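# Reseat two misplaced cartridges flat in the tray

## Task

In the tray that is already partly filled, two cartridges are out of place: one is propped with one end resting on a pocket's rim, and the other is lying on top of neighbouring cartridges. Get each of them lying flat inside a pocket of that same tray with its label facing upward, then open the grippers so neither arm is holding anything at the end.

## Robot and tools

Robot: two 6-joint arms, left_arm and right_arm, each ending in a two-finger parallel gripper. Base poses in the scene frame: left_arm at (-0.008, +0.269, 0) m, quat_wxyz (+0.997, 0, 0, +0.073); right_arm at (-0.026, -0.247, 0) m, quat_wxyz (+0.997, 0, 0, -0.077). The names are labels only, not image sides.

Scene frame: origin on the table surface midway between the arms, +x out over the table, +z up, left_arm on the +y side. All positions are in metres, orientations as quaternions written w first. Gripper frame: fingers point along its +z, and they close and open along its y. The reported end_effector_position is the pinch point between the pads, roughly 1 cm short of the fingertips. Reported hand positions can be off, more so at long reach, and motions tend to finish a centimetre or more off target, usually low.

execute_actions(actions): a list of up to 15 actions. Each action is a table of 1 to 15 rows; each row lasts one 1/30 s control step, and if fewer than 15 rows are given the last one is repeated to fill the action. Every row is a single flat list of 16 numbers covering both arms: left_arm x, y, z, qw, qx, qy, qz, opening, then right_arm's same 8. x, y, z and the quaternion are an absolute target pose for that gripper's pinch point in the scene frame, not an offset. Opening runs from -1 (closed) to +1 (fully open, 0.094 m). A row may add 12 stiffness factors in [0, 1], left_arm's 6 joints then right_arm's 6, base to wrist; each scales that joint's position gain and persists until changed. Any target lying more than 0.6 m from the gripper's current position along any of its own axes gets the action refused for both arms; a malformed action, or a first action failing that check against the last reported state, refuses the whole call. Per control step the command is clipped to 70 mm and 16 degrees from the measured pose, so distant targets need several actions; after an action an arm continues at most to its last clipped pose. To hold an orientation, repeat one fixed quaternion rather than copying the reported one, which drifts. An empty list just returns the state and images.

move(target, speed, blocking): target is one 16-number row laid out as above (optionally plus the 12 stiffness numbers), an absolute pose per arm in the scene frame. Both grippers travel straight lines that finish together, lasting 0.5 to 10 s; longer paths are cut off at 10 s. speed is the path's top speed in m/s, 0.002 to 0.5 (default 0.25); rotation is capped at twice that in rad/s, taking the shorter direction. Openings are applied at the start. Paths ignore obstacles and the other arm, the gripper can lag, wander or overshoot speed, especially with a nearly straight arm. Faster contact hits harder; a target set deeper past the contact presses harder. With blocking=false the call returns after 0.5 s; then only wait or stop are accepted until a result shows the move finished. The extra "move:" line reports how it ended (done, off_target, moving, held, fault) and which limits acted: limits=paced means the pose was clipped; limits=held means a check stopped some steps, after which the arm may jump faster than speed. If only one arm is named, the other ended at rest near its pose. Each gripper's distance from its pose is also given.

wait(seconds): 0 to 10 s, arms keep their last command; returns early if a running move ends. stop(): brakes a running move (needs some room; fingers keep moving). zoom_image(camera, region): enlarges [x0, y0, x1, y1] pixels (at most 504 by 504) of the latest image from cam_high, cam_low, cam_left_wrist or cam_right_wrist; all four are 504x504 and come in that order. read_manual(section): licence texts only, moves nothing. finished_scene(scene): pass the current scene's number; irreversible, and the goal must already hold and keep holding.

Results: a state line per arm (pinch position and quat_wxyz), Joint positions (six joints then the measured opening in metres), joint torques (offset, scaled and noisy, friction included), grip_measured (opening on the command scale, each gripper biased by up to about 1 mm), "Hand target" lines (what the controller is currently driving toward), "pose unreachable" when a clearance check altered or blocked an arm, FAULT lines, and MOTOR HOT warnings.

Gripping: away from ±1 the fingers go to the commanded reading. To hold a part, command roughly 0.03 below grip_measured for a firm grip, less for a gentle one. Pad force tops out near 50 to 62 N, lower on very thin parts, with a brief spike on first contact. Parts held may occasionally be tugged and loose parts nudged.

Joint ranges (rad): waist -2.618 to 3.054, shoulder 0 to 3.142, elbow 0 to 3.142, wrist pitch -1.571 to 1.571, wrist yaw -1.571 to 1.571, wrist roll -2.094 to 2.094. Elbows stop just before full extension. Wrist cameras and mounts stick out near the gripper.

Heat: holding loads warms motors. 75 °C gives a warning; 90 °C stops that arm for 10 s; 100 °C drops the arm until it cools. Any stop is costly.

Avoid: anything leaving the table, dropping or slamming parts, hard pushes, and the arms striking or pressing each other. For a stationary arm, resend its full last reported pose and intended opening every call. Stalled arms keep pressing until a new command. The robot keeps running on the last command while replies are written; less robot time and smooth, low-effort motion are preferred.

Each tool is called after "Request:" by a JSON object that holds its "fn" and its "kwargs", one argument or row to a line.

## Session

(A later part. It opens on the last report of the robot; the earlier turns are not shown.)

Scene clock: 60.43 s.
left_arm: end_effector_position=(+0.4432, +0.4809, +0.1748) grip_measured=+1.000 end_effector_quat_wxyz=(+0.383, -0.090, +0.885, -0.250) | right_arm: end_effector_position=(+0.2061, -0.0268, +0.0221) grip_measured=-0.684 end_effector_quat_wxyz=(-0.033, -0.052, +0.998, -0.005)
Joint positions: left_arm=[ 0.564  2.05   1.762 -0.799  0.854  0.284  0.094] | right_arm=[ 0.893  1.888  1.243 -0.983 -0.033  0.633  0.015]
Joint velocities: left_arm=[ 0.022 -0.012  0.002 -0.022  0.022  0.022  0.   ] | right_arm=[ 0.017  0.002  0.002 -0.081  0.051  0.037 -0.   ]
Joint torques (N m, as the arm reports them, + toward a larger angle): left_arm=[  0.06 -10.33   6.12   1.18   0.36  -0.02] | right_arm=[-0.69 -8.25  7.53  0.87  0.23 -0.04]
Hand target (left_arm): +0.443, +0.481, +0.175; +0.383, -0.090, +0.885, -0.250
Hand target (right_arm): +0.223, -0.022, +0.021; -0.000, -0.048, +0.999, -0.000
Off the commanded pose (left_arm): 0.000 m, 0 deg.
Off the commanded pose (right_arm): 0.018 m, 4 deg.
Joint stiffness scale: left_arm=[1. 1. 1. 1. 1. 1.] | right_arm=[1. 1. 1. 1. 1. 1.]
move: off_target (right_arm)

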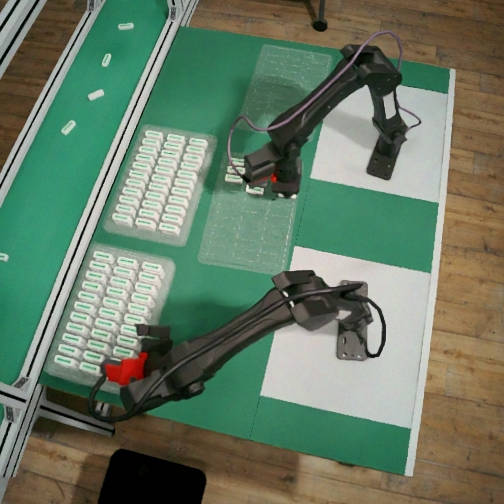

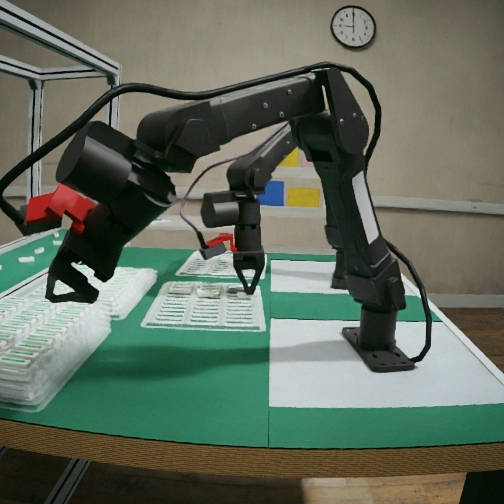

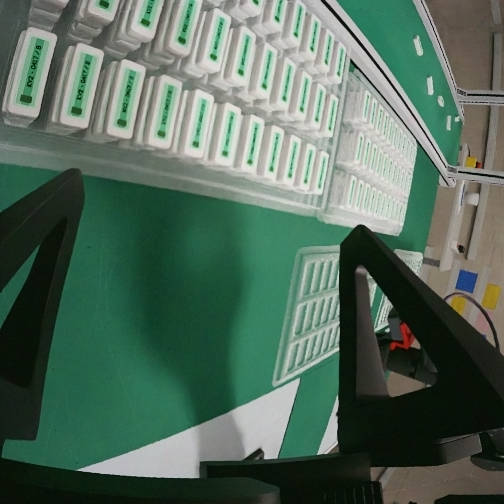

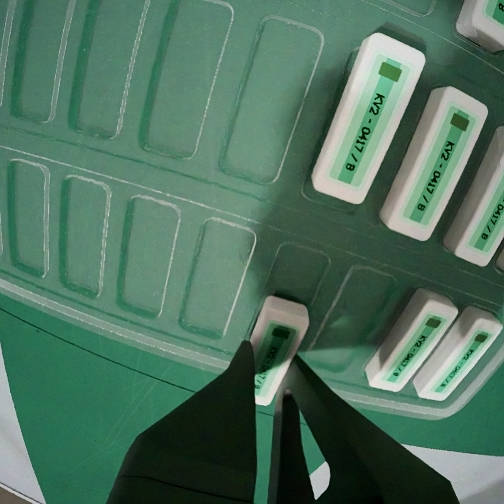

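Request:
{"fn": "move", "kwargs": {
  "target": [0.4432, 0.4809, 0.1748, 0.383, -0.090, 0.885, -0.250, 1.0, 0.238, -0.034, 0.052, 0.006, -0.048, 0.9988, -0.0075, -0.715],
  "speed": 0.1
}}

Request:
{"fn": "move", "kwargs": {
  "target": [0.4432, 0.4809, 0.1748, 0.383, -0.090, 0.885, -0.250, 1.0, 0.2232, -0.022, 0.020, 0, -0.048, 0.9988, 0, -0.715],
  "speed": 0.05
}}

Request:
{"fn": "zoom_image", "kwargs": {
  "camera": "cam_right_wrist",
  "region": [200, 260, 360, 410]
}}

Request:
{"fn": "zoom_image", "kwargs": {
  "camera": "cam_low",
  "region": [200, 260, 270, 315]
}}

Scene clock: 62.33 s.
left_arm: end_effector_position=(+0.4432, +0.4809, +0.1748) grip_measured=+1.000 end_effector_quat_wxyz=(+0.383, -0.090, +0.885, -0.250) | right_arm: end_effector_position=(+0.2314, -0.0319, +0.0432) grip_measured=-0.684 end_effector_quat_wxyz=(-0.006, -0.048, +0.999, -0.006)
Joint positions: left_arm=[ 0.564  2.05   1.762 -0.799  0.854  0.284  0.094] | right_arm=[ 0.849  1.879  1.322 -1.03   0.002  0.598  0.015]
Joint velocities: left_arm=[ 0.012 -0.002  0.002 -0.037 -0.037 -0.095  0.   ] | right_arm=[ 0.007  0.007 -0.017 -0.037 -0.022  0.007 -0.001]
Joint torques (N m, as the arm reports them, + toward a larger angle): left_arm=[  0.04 -10.33   6.11   1.19   0.36  -0.01] | right_arm=[ -0.69 -10.05   9.1    0.33   0.12  -0.06]
Hand target (left_arm): +0.443, +0.481, +0.175; +0.383, -0.090, +0.885, -0.250
Hand target (right_arm): +0.238, -0.034, +0.052; +0.006, -0.048, +0.999, -0.007
Off the commanded pose (left_arm): 0.000 m, 0 deg.
Off the commanded pose (right_arm): 0.011 m, 1 deg.
Joint stiffness scale: left_arm=[1. 1. 1. 1. 1. 1.] | right_arm=[1. 1. 1. 1. 1. 1.]
move: off_target (right_arm)

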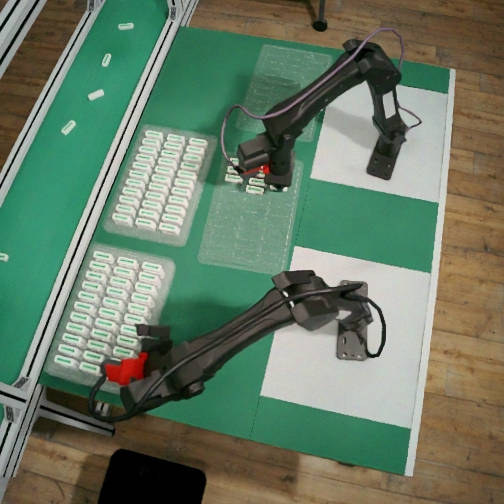

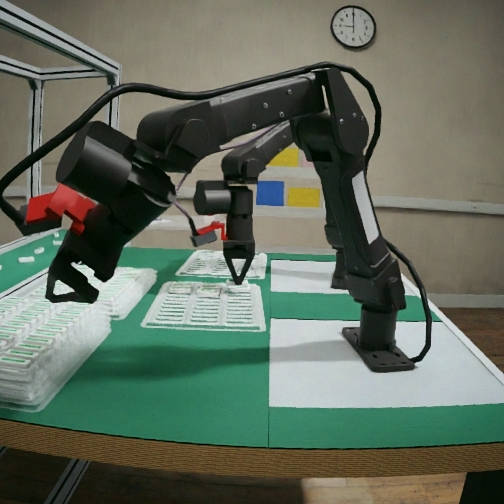

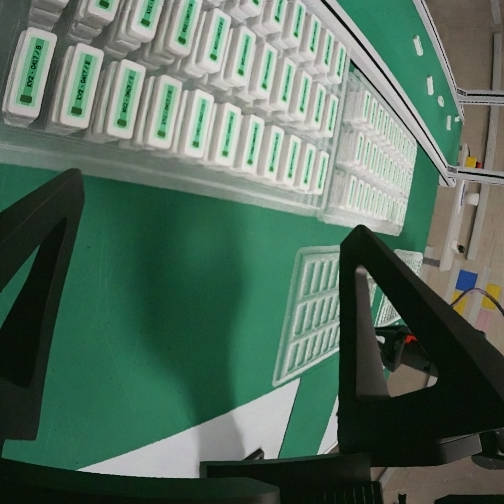

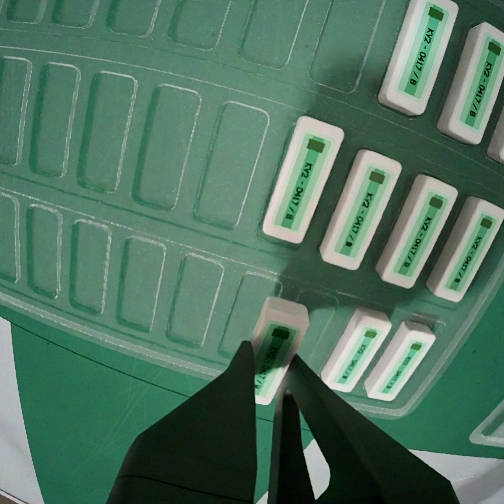

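Scene clock: 63.33 s.
left_arm: end_effector_position=(+0.4432, +0.4809, +0.1748) grip_measured=+1.000 end_effector_quat_wxyz=(+0.383, -0.090, +0.885, -0.250) | right_arm: end_effector_position=(+0.2264, -0.0238, +0.0259) grip_measured=-0.684 end_effector_quat_wxyz=(+0.003, -0.046, +0.999, +0.001)
Joint positions: left_arm=[ 0.564  2.05   1.762 -0.799  0.854  0.284  0.094] | right_arm=[ 0.877  1.887  1.259 -0.937  0.002  0.63   0.015]
Joint velocities: left_arm=[ 0.022  0.022 -0.007  0.022  0.037 -0.051  0.   ] | right_arm=[-0.007  0.017  0.007 -0.022 -0.007 -0.007  0.   ]
Joint torques (N m, as the arm reports them, + toward a larger angle): left_arm=[  0.06 -10.32   6.13   1.19   0.36  -0.02] | right_arm=[ 0.9  -8.04  6.45  0.63  0.01  0.03]
Hand target (left_arm): +0.443, +0.481, +0.175; +0.383, -0.090, +0.885, -0.250
Hand target (right_arm): +0.223, -0.022, +0.020; +0.000, -0.048, +0.999, -0.000
Off the commanded pose (left_arm): 0.000 m, 0 deg.
Off the commanded pose (right_arm): 0.007 m, 0 deg.
Joint stiffness scale: left_arm=[1. 1. 1. 1. 1. 1.] | right_arm=[1. 1. 1. 1. 1. 1.]
move: done

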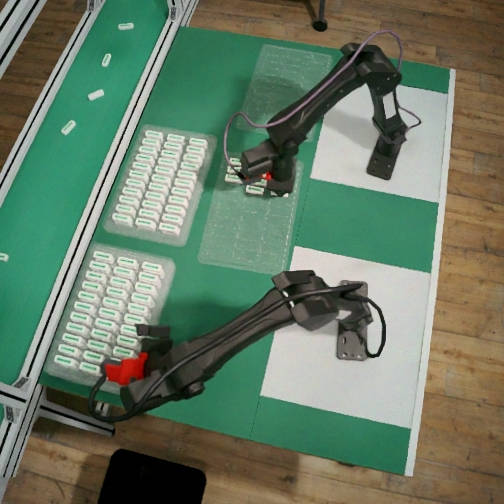

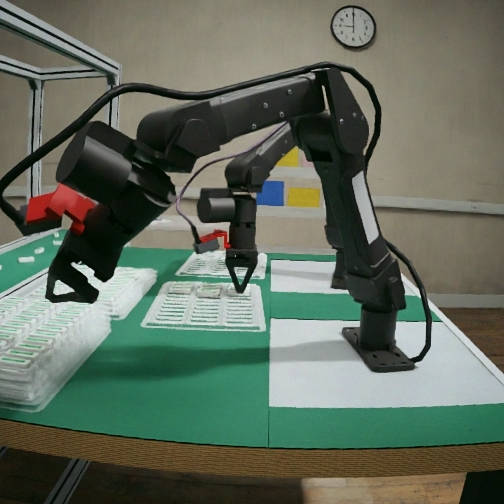

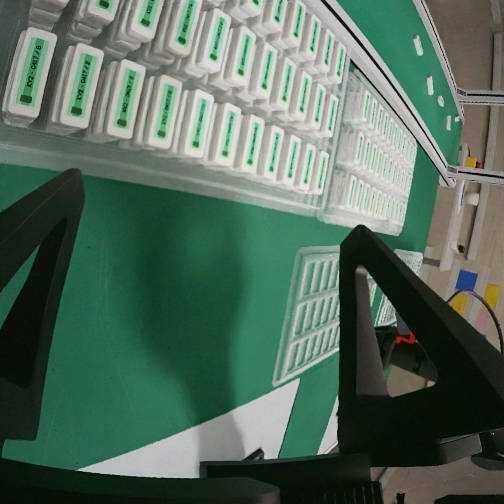

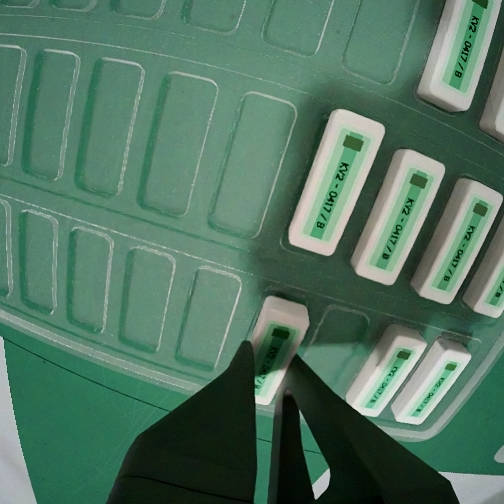

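Region (200, 260, 360, 410) of cam_right_wrist's 504x504 image, scaled by 3.150, with more detail than that image has; it fills the top 472 rows of this view, and the rest is white.

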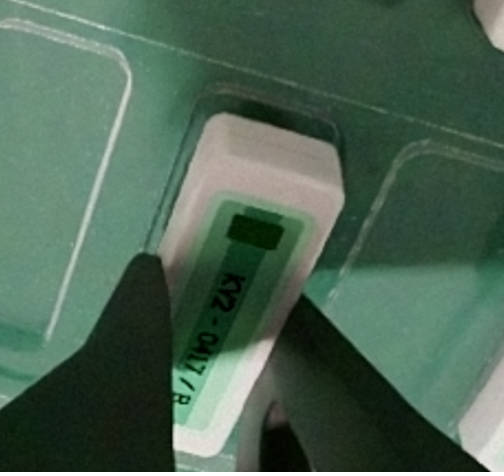

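Region (200, 260, 270, 315) of cam_low's 504x504 image, scaled by 7.200, with more detail than that image has; it fills the top 396 rows of this view, and the rest is white.

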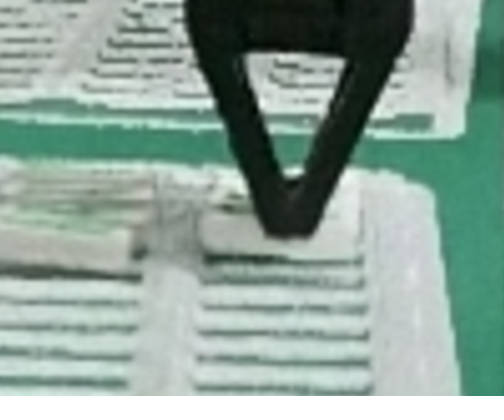

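Request:
{"fn": "move", "kwargs": {
  "target": [0.4432, 0.4809, 0.1748, 0.383, -0.090, 0.885, -0.250, 1.0, 0.2225, -0.0215, 0.0135, 0, -0.048, 0.9988, 0, -0.715],
  "speed": 0.02
}}

Request:
{"fn": "zoom_image", "kwargs": {
  "camera": "cam_right_wrist",
  "region": [200, 260, 360, 410]
}}

Request:
{"fn": "zoom_image", "kwargs": {
  "camera": "cam_low",
  "region": [200, 260, 270, 315]
}}

Scene clock: 65.00 s.
left_arm: end_effector_position=(+0.4432, +0.4809, +0.1748) grip_measured=+1.000 end_effector_quat_wxyz=(+0.383, -0.090, +0.885, -0.250) | right_arm: end_effector_position=(+0.2261, -0.0241, +0.0193) grip_measured=-0.684 end_effector_quat_wxyz=(+0.002, -0.045, +0.999, +0.001)
Joint positions: left_arm=[ 0.564  2.05   1.762 -0.799  0.854  0.284  0.094] | right_arm=[ 0.877  1.896  1.244 -0.914  0.002  0.633  0.015]
Joint velocities: left_arm=[-0.017  0.017  0.002  0.051 -0.037  0.022  0.   ] | right_arm=[-0.012  0.002 -0.007 -0.007 -0.022  0.022 -0.001]
Joint torques (N m, as the arm reports them, + toward a larger angle): left_arm=[  0.05 -10.32   6.11   1.19   0.37  -0.02] | right_arm=[ 0.99 -8.02  6.04  0.6   0.04 -0.05]
Hand target (left_arm): +0.443, +0.481, +0.175; +0.383, -0.090, +0.885, -0.250
Hand target (right_arm): +0.222, -0.022, +0.014; +0.000, -0.048, +0.999, -0.000
Off the commanded pose (left_arm): 0.000 m, 0 deg.
Off the commanded pose (right_arm): 0.007 m, 0 deg.
Joint stiffness scale: left_arm=[1. 1. 1. 1. 1. 1.] | right_arm=[1. 1. 1. 1. 1. 1.]
move: done

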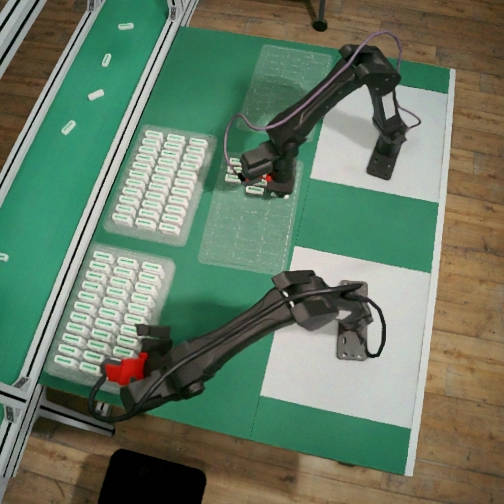

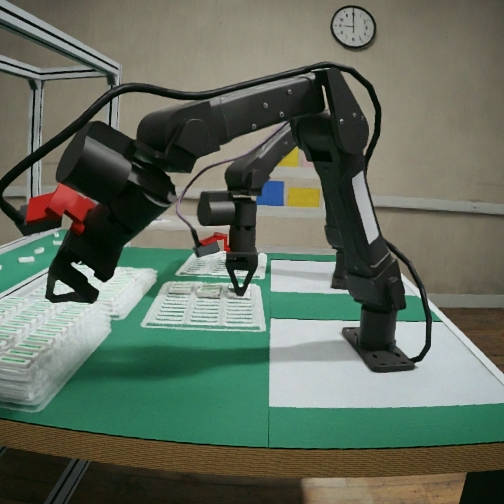

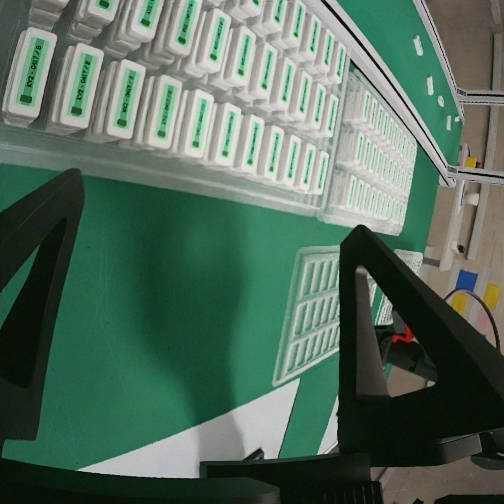

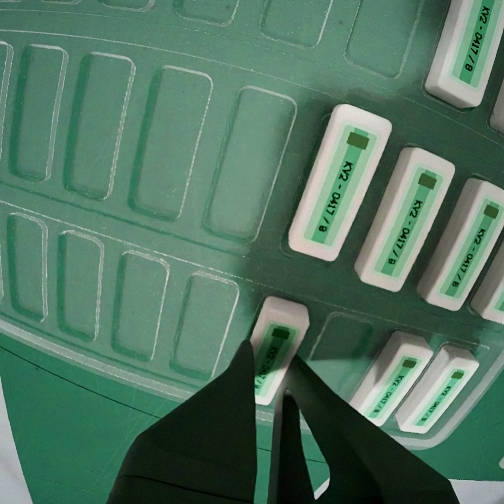

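Region (200, 260, 360, 410) of cam_right_wrist's 504x504 image, scaled by 3.150, with more detail than that image has; it fills the top 472 rows of this view, and the rest is white.

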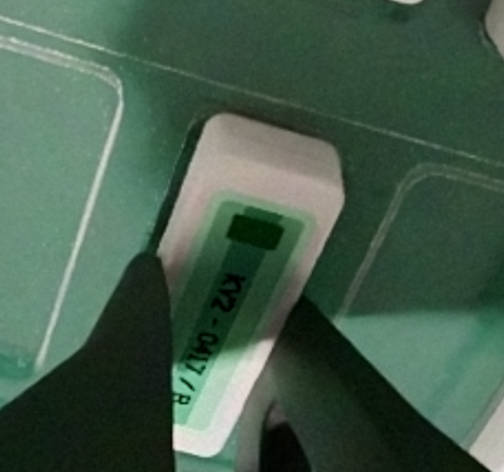

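Region (200, 260, 270, 315) of cam_low's 504x504 image, scaled by 7.200, with more detail than that image has; it fills the top 396 rows of this view, and the rest is white.

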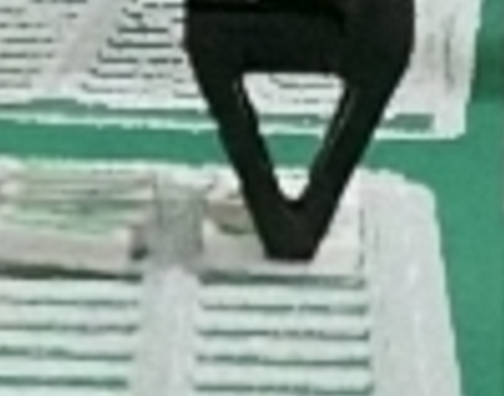

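Request:
{"fn": "move", "kwargs": {
  "target": [0.4432, 0.4809, 0.1748, 0.383, -0.090, 0.885, -0.250, 1.0, 0.2205, -0.0207, 0.0135, 0, -0.048, 0.9988, 0, -0.715],
  "speed": 0.02
}}

Request:
{"fn": "zoom_image", "kwargs": {
  "camera": "cam_right_wrist",
  "region": [200, 260, 360, 410]
}}

Request:
{"fn": "zoom_image", "kwargs": {
  "camera": "cam_low",
  "region": [200, 260, 270, 315]
}}

Scene clock: 66.13 s.
left_arm: end_effector_position=(+0.4432, +0.4809, +0.1748) grip_measured=+1.000 end_effector_quat_wxyz=(+0.383, -0.090, +0.885, -0.250) | right_arm: end_effector_position=(+0.2248, -0.0223, +0.0193) grip_measured=-0.684 end_effector_quat_wxyz=(+0.003, -0.046, +0.999, +0.001)
Joint positions: left_arm=[ 0.564  2.05   1.762 -0.799  0.854  0.284  0.094] | right_arm=[ 0.884  1.896  1.244 -0.913  0.002  0.638  0.015]
Joint velocities: left_arm=[-0.007  0.007 -0.002 -0.037 -0.051 -0.022  0.   ] | right_arm=[ 0.002  0.007 -0.002  0.022  0.007  0.022  0.   ]
Joint torques (N m, as the arm reports them, + toward a larger angle): left_arm=[  0.03 -10.32   6.12   1.19   0.36  -0.02] | right_arm=[ 0.81 -8.47  5.59  0.65  0.02  0.05]
Hand target (left_arm): +0.443, +0.481, +0.175; +0.383, -0.090, +0.885, -0.250
Hand target (right_arm): +0.220, -0.021, +0.014; -0.000, -0.048, +0.999, -0.000
Off the commanded pose (left_arm): 0.000 m, 0 deg.
Off the commanded pose (right_arm): 0.007 m, 0 deg.
Joint stiffness scale: left_arm=[1. 1. 1. 1. 1. 1.] | right_arm=[1. 1. 1. 1. 1. 1.]
move: done

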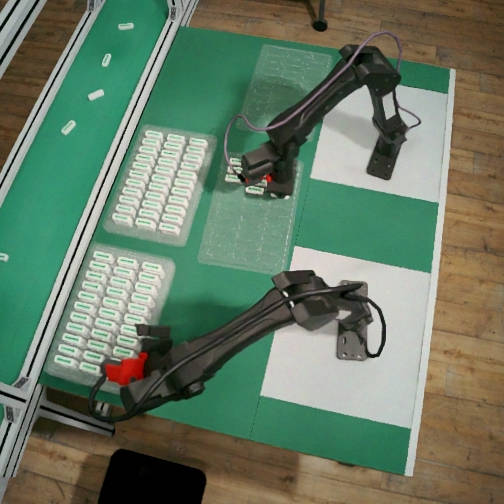

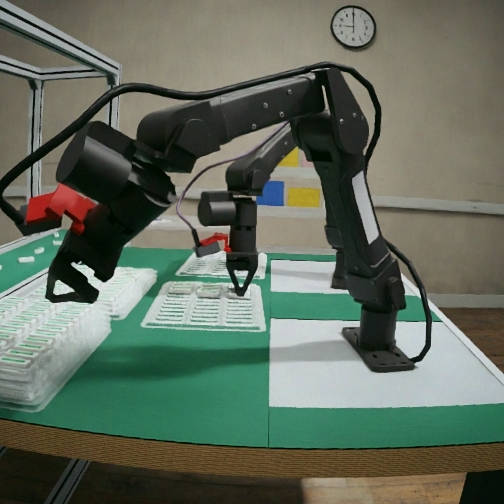

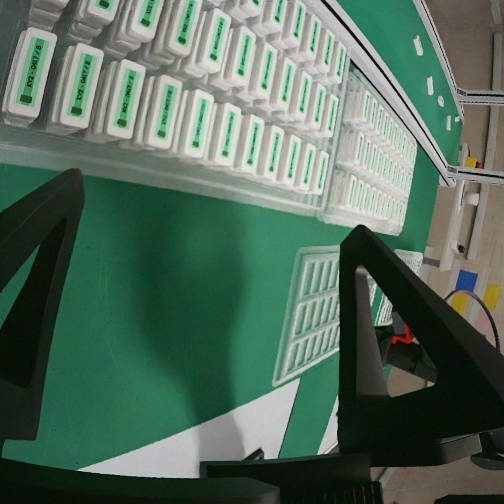

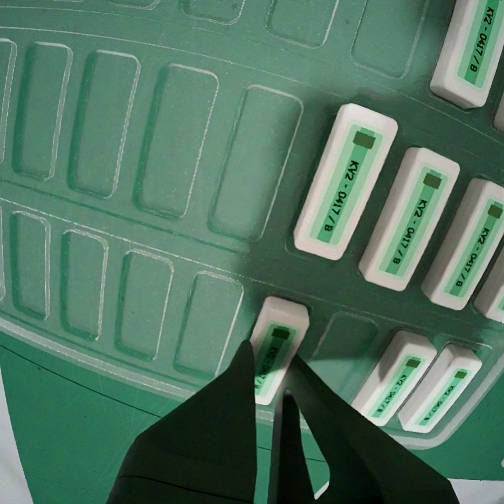

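Region (200, 260, 360, 410) of cam_right_wrist's 504x504 image, scaled by 3.150, with more detail than that image has; it fills the top 472 rows of this view, and the rest is white.

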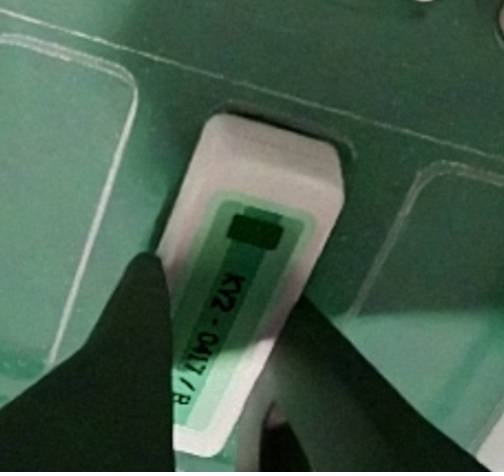

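Region (200, 260, 270, 315) of cam_low's 504x504 image, scaled by 7.200, with more detail than that image has; it fills the top 396 rows of this view, and the rest is white.

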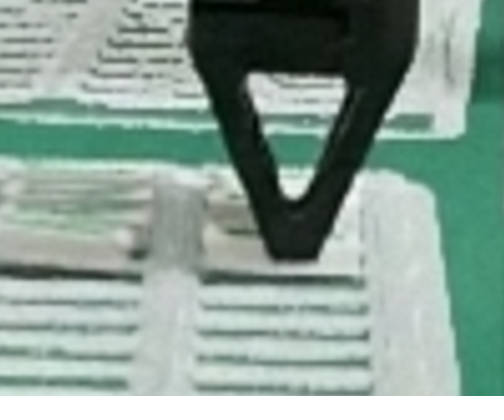

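Request:
{"fn": "move", "kwargs": {
  "target": [0.4432, 0.4809, 0.1748, 0.383, -0.090, 0.885, -0.250, 1.0, 0.2200, -0.0213, 0.0112, 0, -0.048, 0.9988, 0, -0.715],
  "speed": 0.02
}}

Request:
{"fn": "zoom_image", "kwargs": {
  "camera": "cam_right_wrist",
  "region": [200, 260, 360, 410]
}}

Request:
{"fn": "zoom_image", "kwargs": {
  "camera": "cam_low",
  "region": [200, 260, 270, 315]
}}

Scene clock: 67.37 s.
left_arm: end_effector_position=(+0.4432, +0.4809, +0.1748) grip_measured=+1.000 end_effector_quat_wxyz=(+0.383, -0.090, +0.885, -0.250) | right_arm: end_effector_position=(+0.2242, -0.0228, +0.0176) grip_measured=-0.684 end_effector_quat_wxyz=(+0.003, -0.045, +0.999, +0.001)
Joint positions: left_arm=[ 0.564  2.05   1.762 -0.799  0.854  0.284  0.094] | right_arm=[ 0.884  1.896  1.236 -0.906  0.002  0.638  0.015]
Joint velocities: left_arm=[-0.002 -0.002 -0.012  0.022 -0.022 -0.037  0.   ] | right_arm=[-0.012 -0.017  0.007  0.037 -0.11  -0.022 -0.001]
Joint torques (N m, as the arm reports them, + toward a larger angle): left_arm=[  0.05 -10.34   6.12   1.19   0.35  -0.02] | right_arm=[ 1.05 -8.28  5.72  0.55  0.    0.05]
Hand target (left_arm): +0.443, +0.481, +0.175; +0.383, -0.090, +0.885, -0.250
Hand target (right_arm): +0.220, -0.021, +0.011; +0.000, -0.048, +0.999, -0.000
Off the commanded pose (left_arm): 0.000 m, 0 deg.
Off the commanded pose (right_arm): 0.008 m, 0 deg.
Joint stiffness scale: left_arm=[1. 1. 1. 1. 1. 1.] | right_arm=[1. 1. 1. 1. 1. 1.]
move: done

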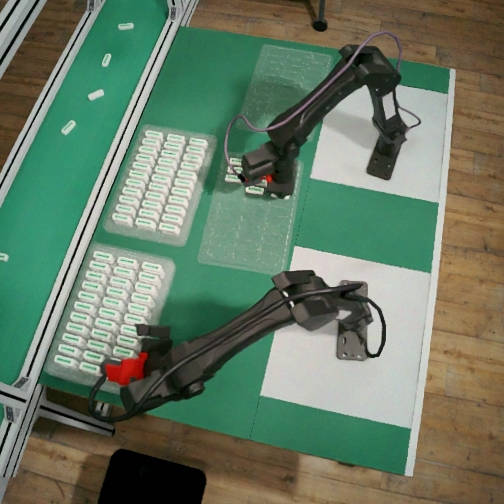

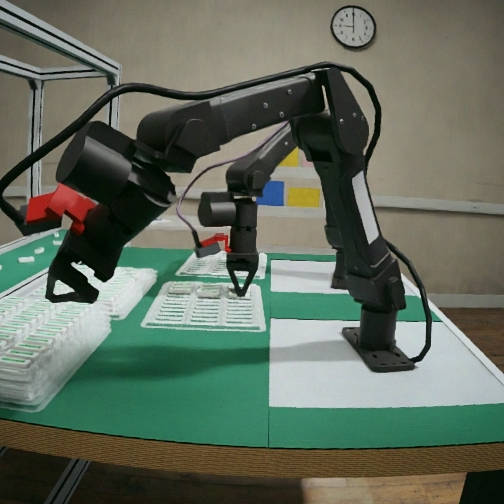

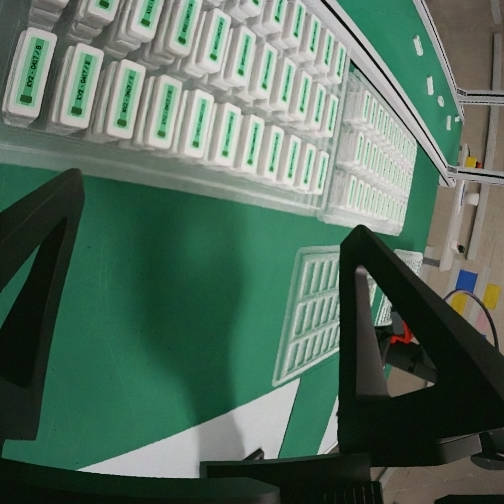

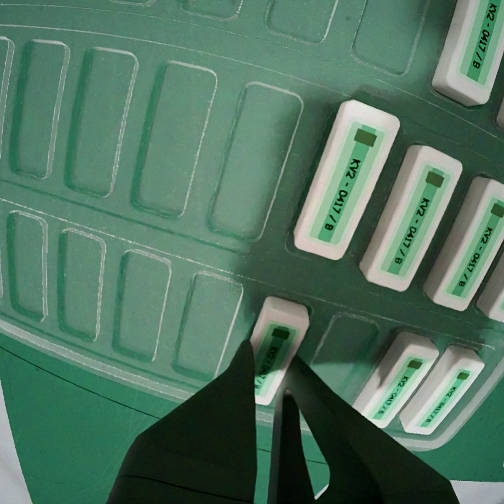

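Region (200, 260, 360, 410) of cam_right_wrist's 504x504 image, scaled by 3.150, with more detail than that image has; it fills the top 472 rows of this view, and the rest is white.

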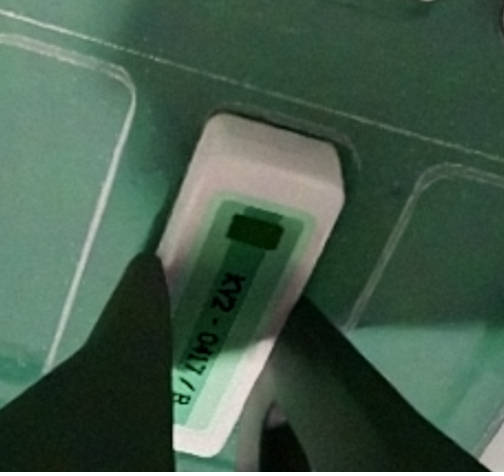

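Region (200, 260, 270, 315) of cam_low's 504x504 image, scaled by 7.200, with more detail than that image has; it fills the top 396 rows of this view, and the rest is white.

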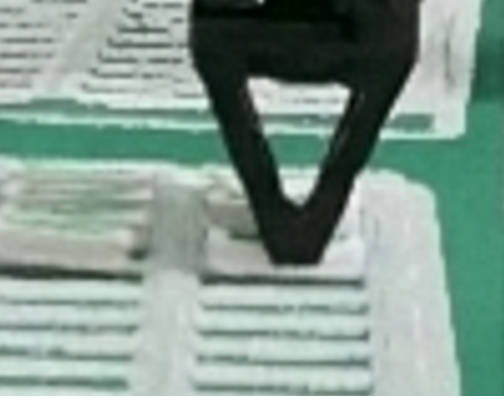

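Nearly seated; descend a touch more and release.

Request:
{"fn": "execute_actions", "kwargs": {
  "actions": [
    [[0.4432,0.4809,0.1748,0.383,-0.090,0.885,-0.250,1.0,0.2200,-0.0213,0.0106,0,-0.048,0.9988,0,-0.715],[0.4432,0.4809,0.1748,0.383,-0.090,0.885,-0.250,1.0,0.2200,-0.0213,0.0100,0,-0.048,0.9988,0,-0.715],[0.4432,0.4809,0.1748,0.383,-0.090,0.885,-0.250,1.0,0.2200,-0.0213,0.0094,0,-0.048,0.9988,0,-0.715]],
    [[0.4432,0.4809,0.1748,0.383,-0.090,0.885,-0.250,1.0,0.2200,-0.0213,0.0094,0,-0.048,0.9988,0,-0.68],[0.4432,0.4809,0.1748,0.383,-0.090,0.885,-0.250,1.0,0.2200,-0.0213,0.0094,0,-0.048,0.9988,0,-0.65],[0.4432,0.4809,0.1748,0.383,-0.090,0.885,-0.250,1.0,0.2200,-0.0213,0.0094,0,-0.048,0.9988,0,-0.60],[0.4432,0.4809,0.1748,0.383,-0.090,0.885,-0.250,1.0,0.2200,-0.0213,0.0094,0,-0.048,0.9988,0,-0.52]]
  ]
}}

Request:
{"fn": "zoom_image", "kwargs": {
  "camera": "cam_right_wrist",
  "region": [200, 260, 360, 410]
}}

Request:
{"fn": "zoom_image", "kwargs": {
  "camera": "cam_low",
  "region": [200, 260, 270, 315]
}}

Scene clock: 69.03 s.
left_arm: end_effector_position=(+0.4432, +0.4809, +0.1748) grip_measured=+1.000 end_effector_quat_wxyz=(+0.383, -0.090, +0.885, -0.250) | right_arm: end_effector_position=(+0.2240, -0.0202, +0.0176) grip_measured=-0.521 end_effector_quat_wxyz=(+0.003, -0.047, +0.999, +0.005)
Joint positions: left_arm=[ 0.564  2.05   1.762 -0.799  0.854  0.284  0.094] | right_arm=[ 0.887  1.896  1.236 -0.899 -0.004  0.639  0.022]
Joint velocities: left_arm=[-0.007 -0.012 -0.012  0.022 -0.081  0.051  0.   ] | right_arm=[ 0.007 -0.007 -0.007 -0.007  0.022  0.037  0.001]
Joint torques (N m, as the arm reports them, + toward a larger angle): left_arm=[  0.05 -10.33   6.13   1.2    0.37  -0.02] | right_arm=[ 0.79 -8.39  5.57  0.58  0.03  0.02]
Hand target (left_arm): +0.443, +0.481, +0.175; +0.383, -0.090, +0.885, -0.250
Hand target (right_arm): +0.220, -0.022, +0.010; +0.000, -0.048, +0.999, -0.000
Off the commanded pose (left_arm): 0.000 m, 0 deg.
Off the commanded pose (right_arm): 0.009 m, 1 deg.
Joint stiffness scale: left_arm=[1. 1. 1. 1. 1. 1.] | right_arm=[1. 1. 1. 1. 1. 1.]

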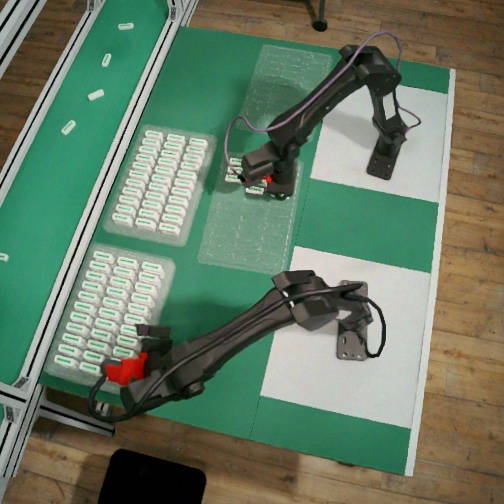

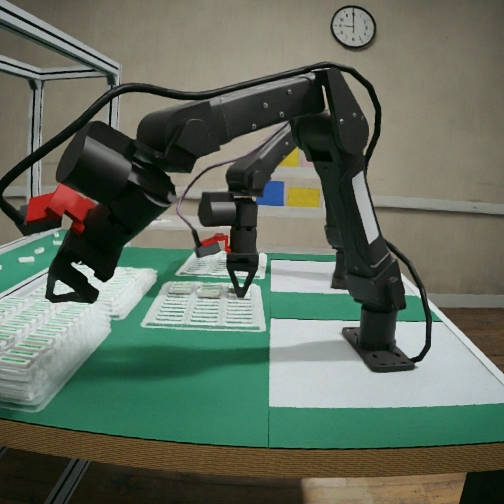

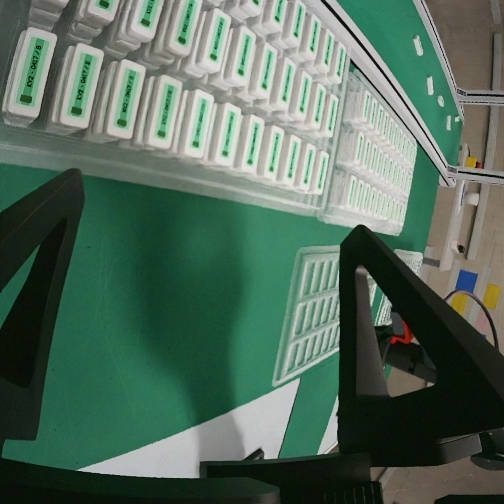

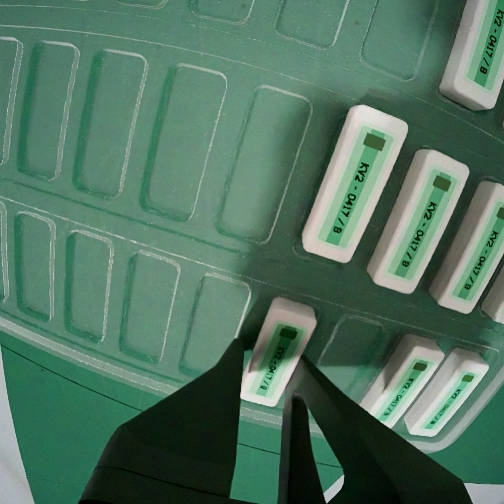

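Region (200, 260, 360, 410) of cam_right_wrist's 504x504 image, scaled by 3.150, with more detail than that image has; it fills the top 472 rows of this view, and the rest is white.

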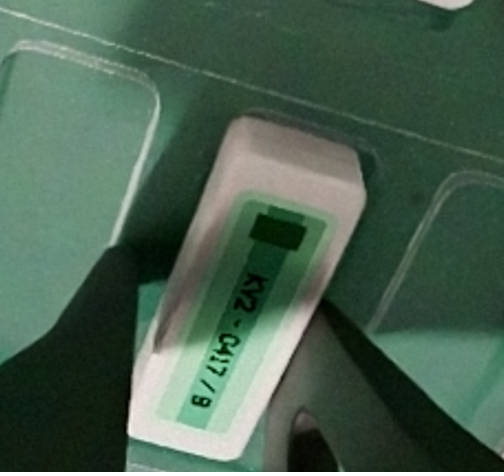

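Region (200, 260, 270, 315) of cam_low's 504x504 image, scaled by 7.200, with more detail than that image has; it fills the top 396 rows of this view, and the rest is white.

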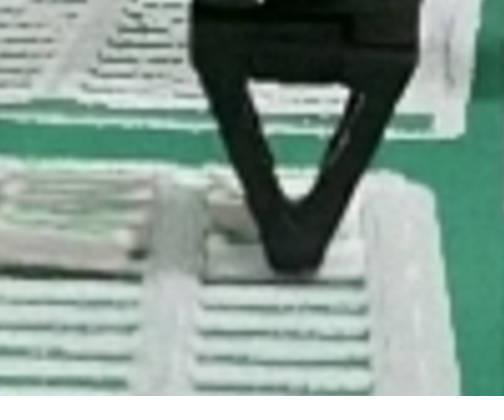

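Request:
{"fn": "execute_actions", "kwargs": {
  "actions": [
    [[0.4432,0.4809,0.1748,0.383,-0.090,0.885,-0.250,1.0,0.2210,-0.0220,0.013,0,-0.048,0.9988,0,-0.52],[0.4432,0.4809,0.1748,0.383,-0.090,0.885,-0.250,1.0,0.2220,-0.0225,0.016,0,-0.048,0.9988,0,-0.52],[0.4432,0.4809,0.1748,0.383,-0.090,0.885,-0.250,1.0,0.2230,-0.0230,0.019,0,-0.048,0.9988,0,-0.52],[0.4432,0.4809,0.1748,0.383,-0.090,0.885,-0.250,1.0,0.2240,-0.0230,0.021,0,-0.048,0.9988,0,-0.50],[0.4432,0.4809,0.1748,0.383,-0.090,0.885,-0.250,1.0,0.2240,-0.0230,0.023,0,-0.048,0.9988,0,-0.47],[0.4432,0.4809,0.1748,0.383,-0.090,0.885,-0.250,1.0,0.2240,-0.0230,0.025,0,-0.048,0.9988,0,-0.44],[0.4432,0.4809,0.1748,0.383,-0.090,0.885,-0.250,1.0,0.2240,-0.0230,0.027,0,-0.048,0.9988,0,-0.41],[0.4432,0.4809,0.1748,0.383,-0.090,0.885,-0.250,1.0,0.2240,-0.0230,0.029,0,-0.048,0.9988,0,-0.38],[0.4432,0.4809,0.1748,0.383,-0.090,0.885,-0.250,1.0,0.2240,-0.0230,0.032,0,-0.048,0.9988,0,-0.35],[0.4432,0.4809,0.1748,0.383,-0.090,0.885,-0.250,1.0,0.2240,-0.0230,0.035,0,-0.048,0.9988,0,-0.35],[0.4432,0.4809,0.1748,0.383,-0.090,0.885,-0.250,1.0,0.2240,-0.0230,0.038,0,-0.048,0.9988,0,-0.35],[0.4432,0.4809,0.1748,0.383,-0.090,0.885,-0.250,1.0,0.2240,-0.0230,0.041,0,-0.048,0.9988,0,-0.35],[0.4432,0.4809,0.1748,0.383,-0.090,0.885,-0.250,1.0,0.2240,-0.0230,0.044,0,-0.048,0.9988,0,-0.35],[0.4432,0.4809,0.1748,0.383,-0.090,0.885,-0.250,1.0,0.2240,-0.0230,0.047,0,-0.048,0.9988,0,-0.35],[0.4432,0.4809,0.1748,0.383,-0.090,0.885,-0.250,1.0,0.2240,-0.0230,0.050,0,-0.048,0.9988,0,-0.35]],
    [[0.4432,0.4809,0.1748,0.383,-0.090,0.885,-0.250,1.0,0.2240,-0.0230,0.053,0,-0.048,0.9988,0,-0.2],[0.4432,0.4809,0.1748,0.383,-0.090,0.885,-0.250,1.0,0.2240,-0.0230,0.056,0,-0.048,0.9988,0,-0.1],[0.4432,0.4809,0.1748,0.383,-0.090,0.885,-0.250,1.0,0.2240,-0.0230,0.058,0,-0.048,0.9988,0,0.1],[0.4432,0.4809,0.1748,0.383,-0.090,0.885,-0.250,1.0,0.2240,-0.0230,0.060,0,-0.048,0.9988,0,0.3]]
  ]
}}

Request:
{"fn": "zoom_image", "kwargs": {
  "camera": "cam_right_wrist",
  "region": [170, 90, 450, 400]
}}

Request:
{"fn": "zoom_image", "kwargs": {
  "camera": "cam_low",
  "region": [160, 260, 270, 320]
}}

Scene clock: 71.60 s.
left_arm: end_effector_position=(+0.4432, +0.4809, +0.1748) grip_measured=+1.000 end_effector_quat_wxyz=(+0.383, -0.090, +0.885, -0.250) | right_arm: end_effector_position=(+0.2210, -0.0225, +0.0526) grip_measured=+0.299 end_effector_quat_wxyz=(-0.006, -0.047, +0.999, -0.001)
Joint positions: left_arm=[ 0.564  2.05   1.762 -0.799  0.854  0.284  0.094] | right_arm=[ 0.887  1.856  1.331 -1.055 -0.006  0.638  0.061]
Joint velocities: left_arm=[-0.007 -0.002  0.002 -0.007 -0.022  0.066  0.   ] | right_arm=[-0.002 -0.012 -0.007 -0.066 -0.007 -0.007  0.001]
Joint torques (N m, as the arm reports them, + toward a larger angle): left_arm=[  0.04 -10.32   6.1    1.19   0.36  -0.02] | right_arm=[-0.36 -9.5   8.68  0.24  0.04 -0.07]
Hand target (left_arm): +0.443, +0.481, +0.175; +0.383, -0.090, +0.885, -0.250
Hand target (right_arm): +0.224, -0.023, +0.060; +0.000, -0.048, +0.999, +0.000
Off the commanded pose (left_arm): 0.000 m, 0 deg.
Off the commanded pose (right_arm): 0.008 m, 1 deg.
Joint stiffness scale: left_arm=[1. 1. 1. 1. 1. 1.] | right_arm=[1. 1. 1. 1. 1. 1.]

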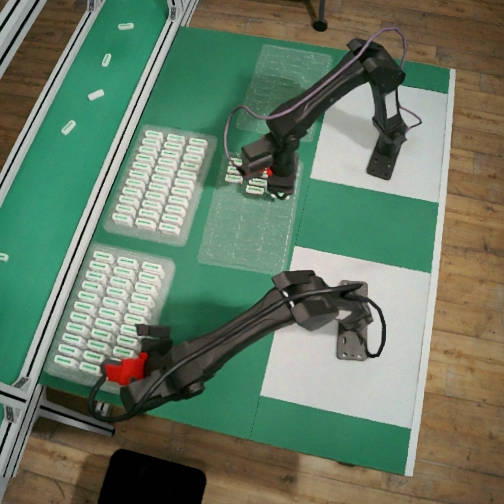

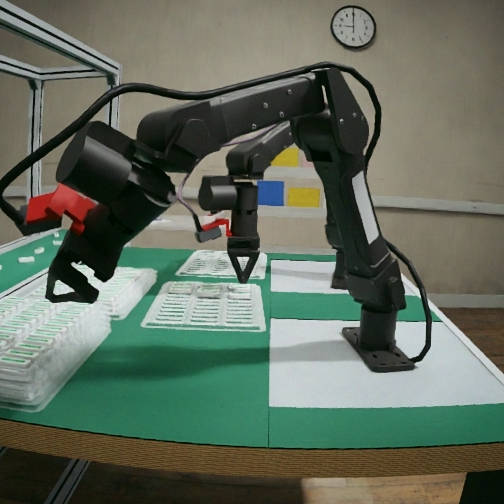

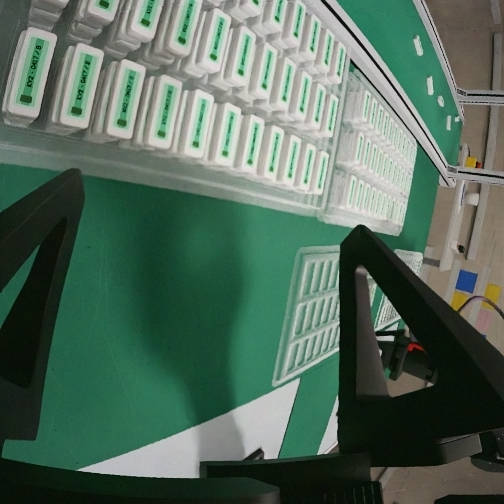

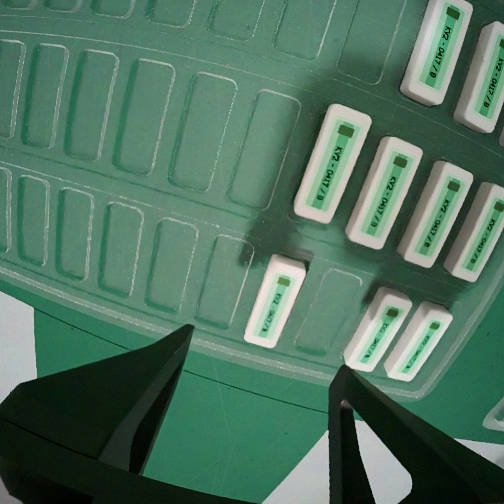

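Region (170, 90, 450, 400) of cam_right_wrist's 504x504 image, scaled by 1.626, with more detail than that image has; it fills the left 455 columns of this view, and the rest is white.

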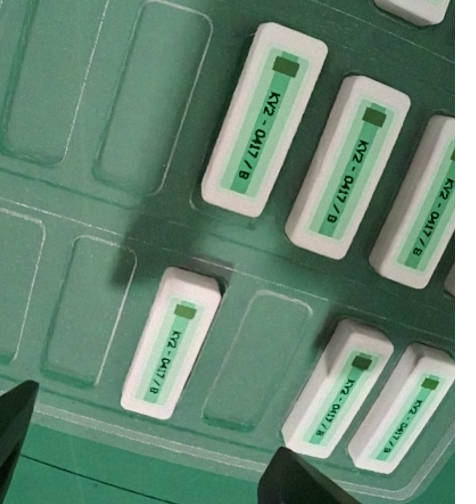

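Region (160, 260, 270, 320) of cam_low's 504x504 image, scaled by 4.582, with more detail than that image has; it fills the top 275 rows of this view, and the rest is white.

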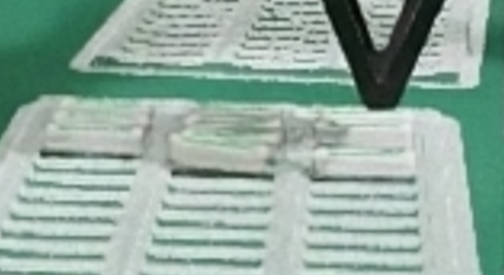

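Request:
{"fn": "move", "kwargs": {
  "target": [0.4432, 0.4809, 0.1748, 0.383, -0.090, 0.885, -0.250, 1.0, 0.340, -0.0135, 0.042, 0, -0.048, 0.9988, 0, -0.6],
  "speed": 0.2
}}

Request:
{"fn": "zoom_image", "kwargs": {
  "camera": "cam_right_wrist",
  "region": [150, 250, 400, 504]
}}

Request:
{"fn": "zoom_image", "kwargs": {
  "camera": "cam_low",
  "region": [160, 250, 260, 320]
}}

Scene clock: 74.77 s.
left_arm: end_effector_position=(+0.4432, +0.4809, +0.1748) grip_measured=+1.000 end_effector_quat_wxyz=(+0.383, -0.090, +0.885, -0.250) | right_arm: end_effector_position=(+0.3365, -0.0126, +0.0404) grip_measured=-0.599 end_effector_quat_wxyz=(-0.002, -0.046, +0.999, +0.003)
Joint positions: left_arm=[ 0.564  2.05   1.762 -0.799  0.854  0.284  0.094] | right_arm=[ 0.724  2.233  1.842 -1.18  -0.006  0.477  0.019]
Joint velocities: left_arm=[-0.017  0.017  0.007  0.037 -0.066 -0.037  0.   ] | right_arm=[-0.007 -0.012  0.002 -0.051 -0.051  0.066 -0.001]
Joint torques (N m, as the arm reports them, + toward a larger angle): left_arm=[  0.04 -10.33   6.13   1.19   0.36  -0.02] | right_arm=[ -0.23 -11.47   9.51   0.27   0.01  -0.05]
Hand target (left_arm): +0.443, +0.481, +0.175; +0.383, -0.090, +0.885, -0.250
Hand target (right_arm): +0.339, -0.013, +0.042; -0.002, -0.048, +0.999, +0.001
Off the commanded pose (left_arm): 0.000 m, 0 deg.
Off the commanded pose (right_arm): 0.004 m, 0 deg.
Joint stiffness scale: left_arm=[1. 1. 1. 1. 1. 1.] | right_arm=[1. 1. 1. 1. 1. 1.]
move: done

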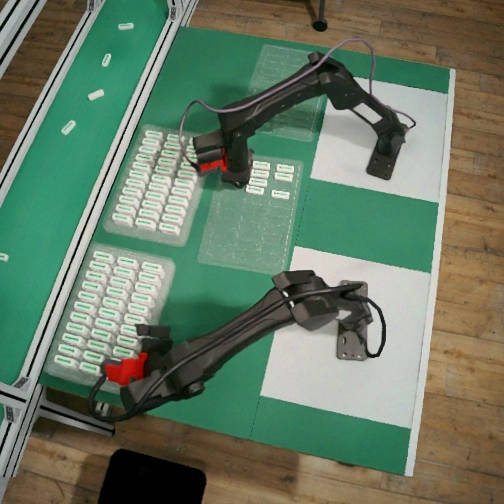

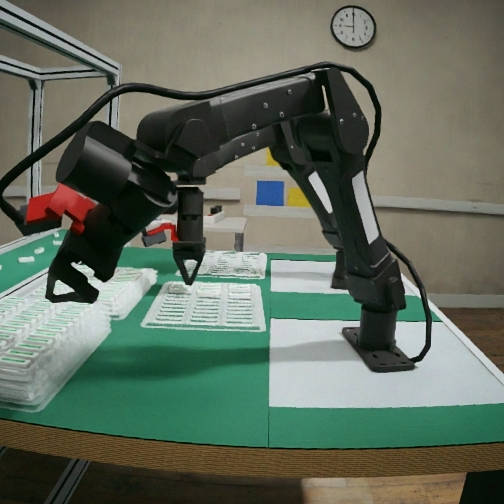

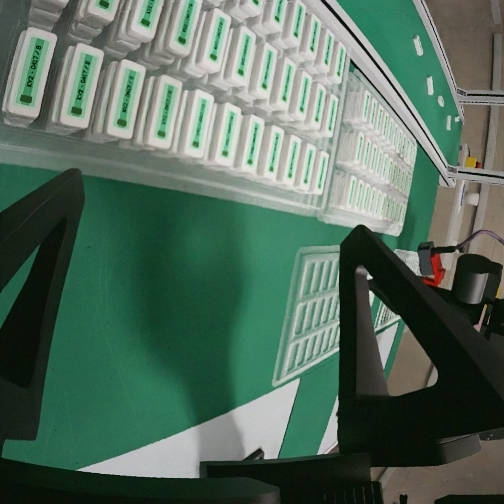

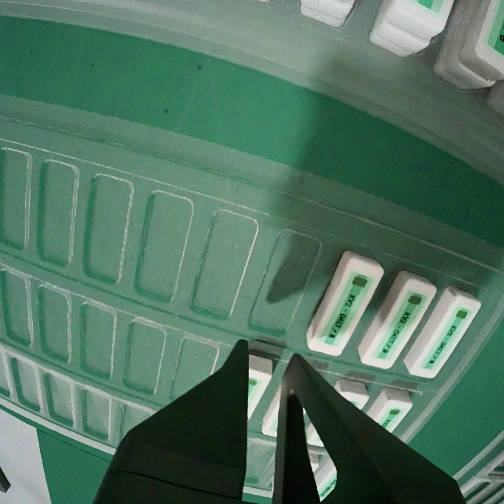

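Region (150, 250, 400, 504) of cam_right_wrist's 504x504 image, scaled by 1.984, with more detail than that image has; it fills the left 496 columns of this view, and the rest is white.

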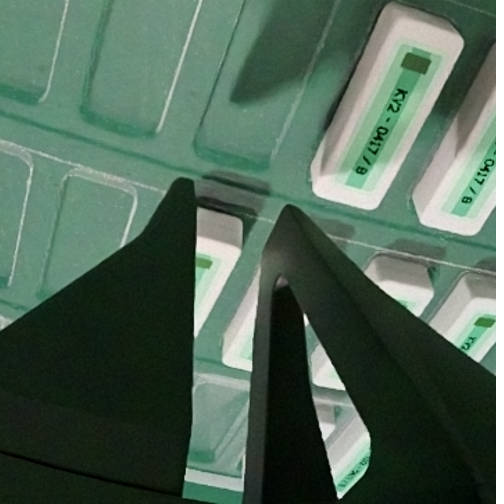

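Region (160, 250, 260, 320) of cam_low's 504x504 image, scaled by 5.040, with more detail than that image has; it fills the top 353 rows of this view, and the rest is white.

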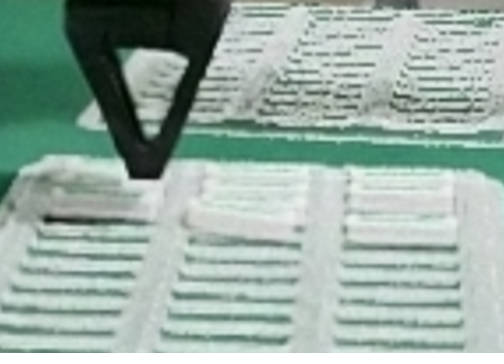

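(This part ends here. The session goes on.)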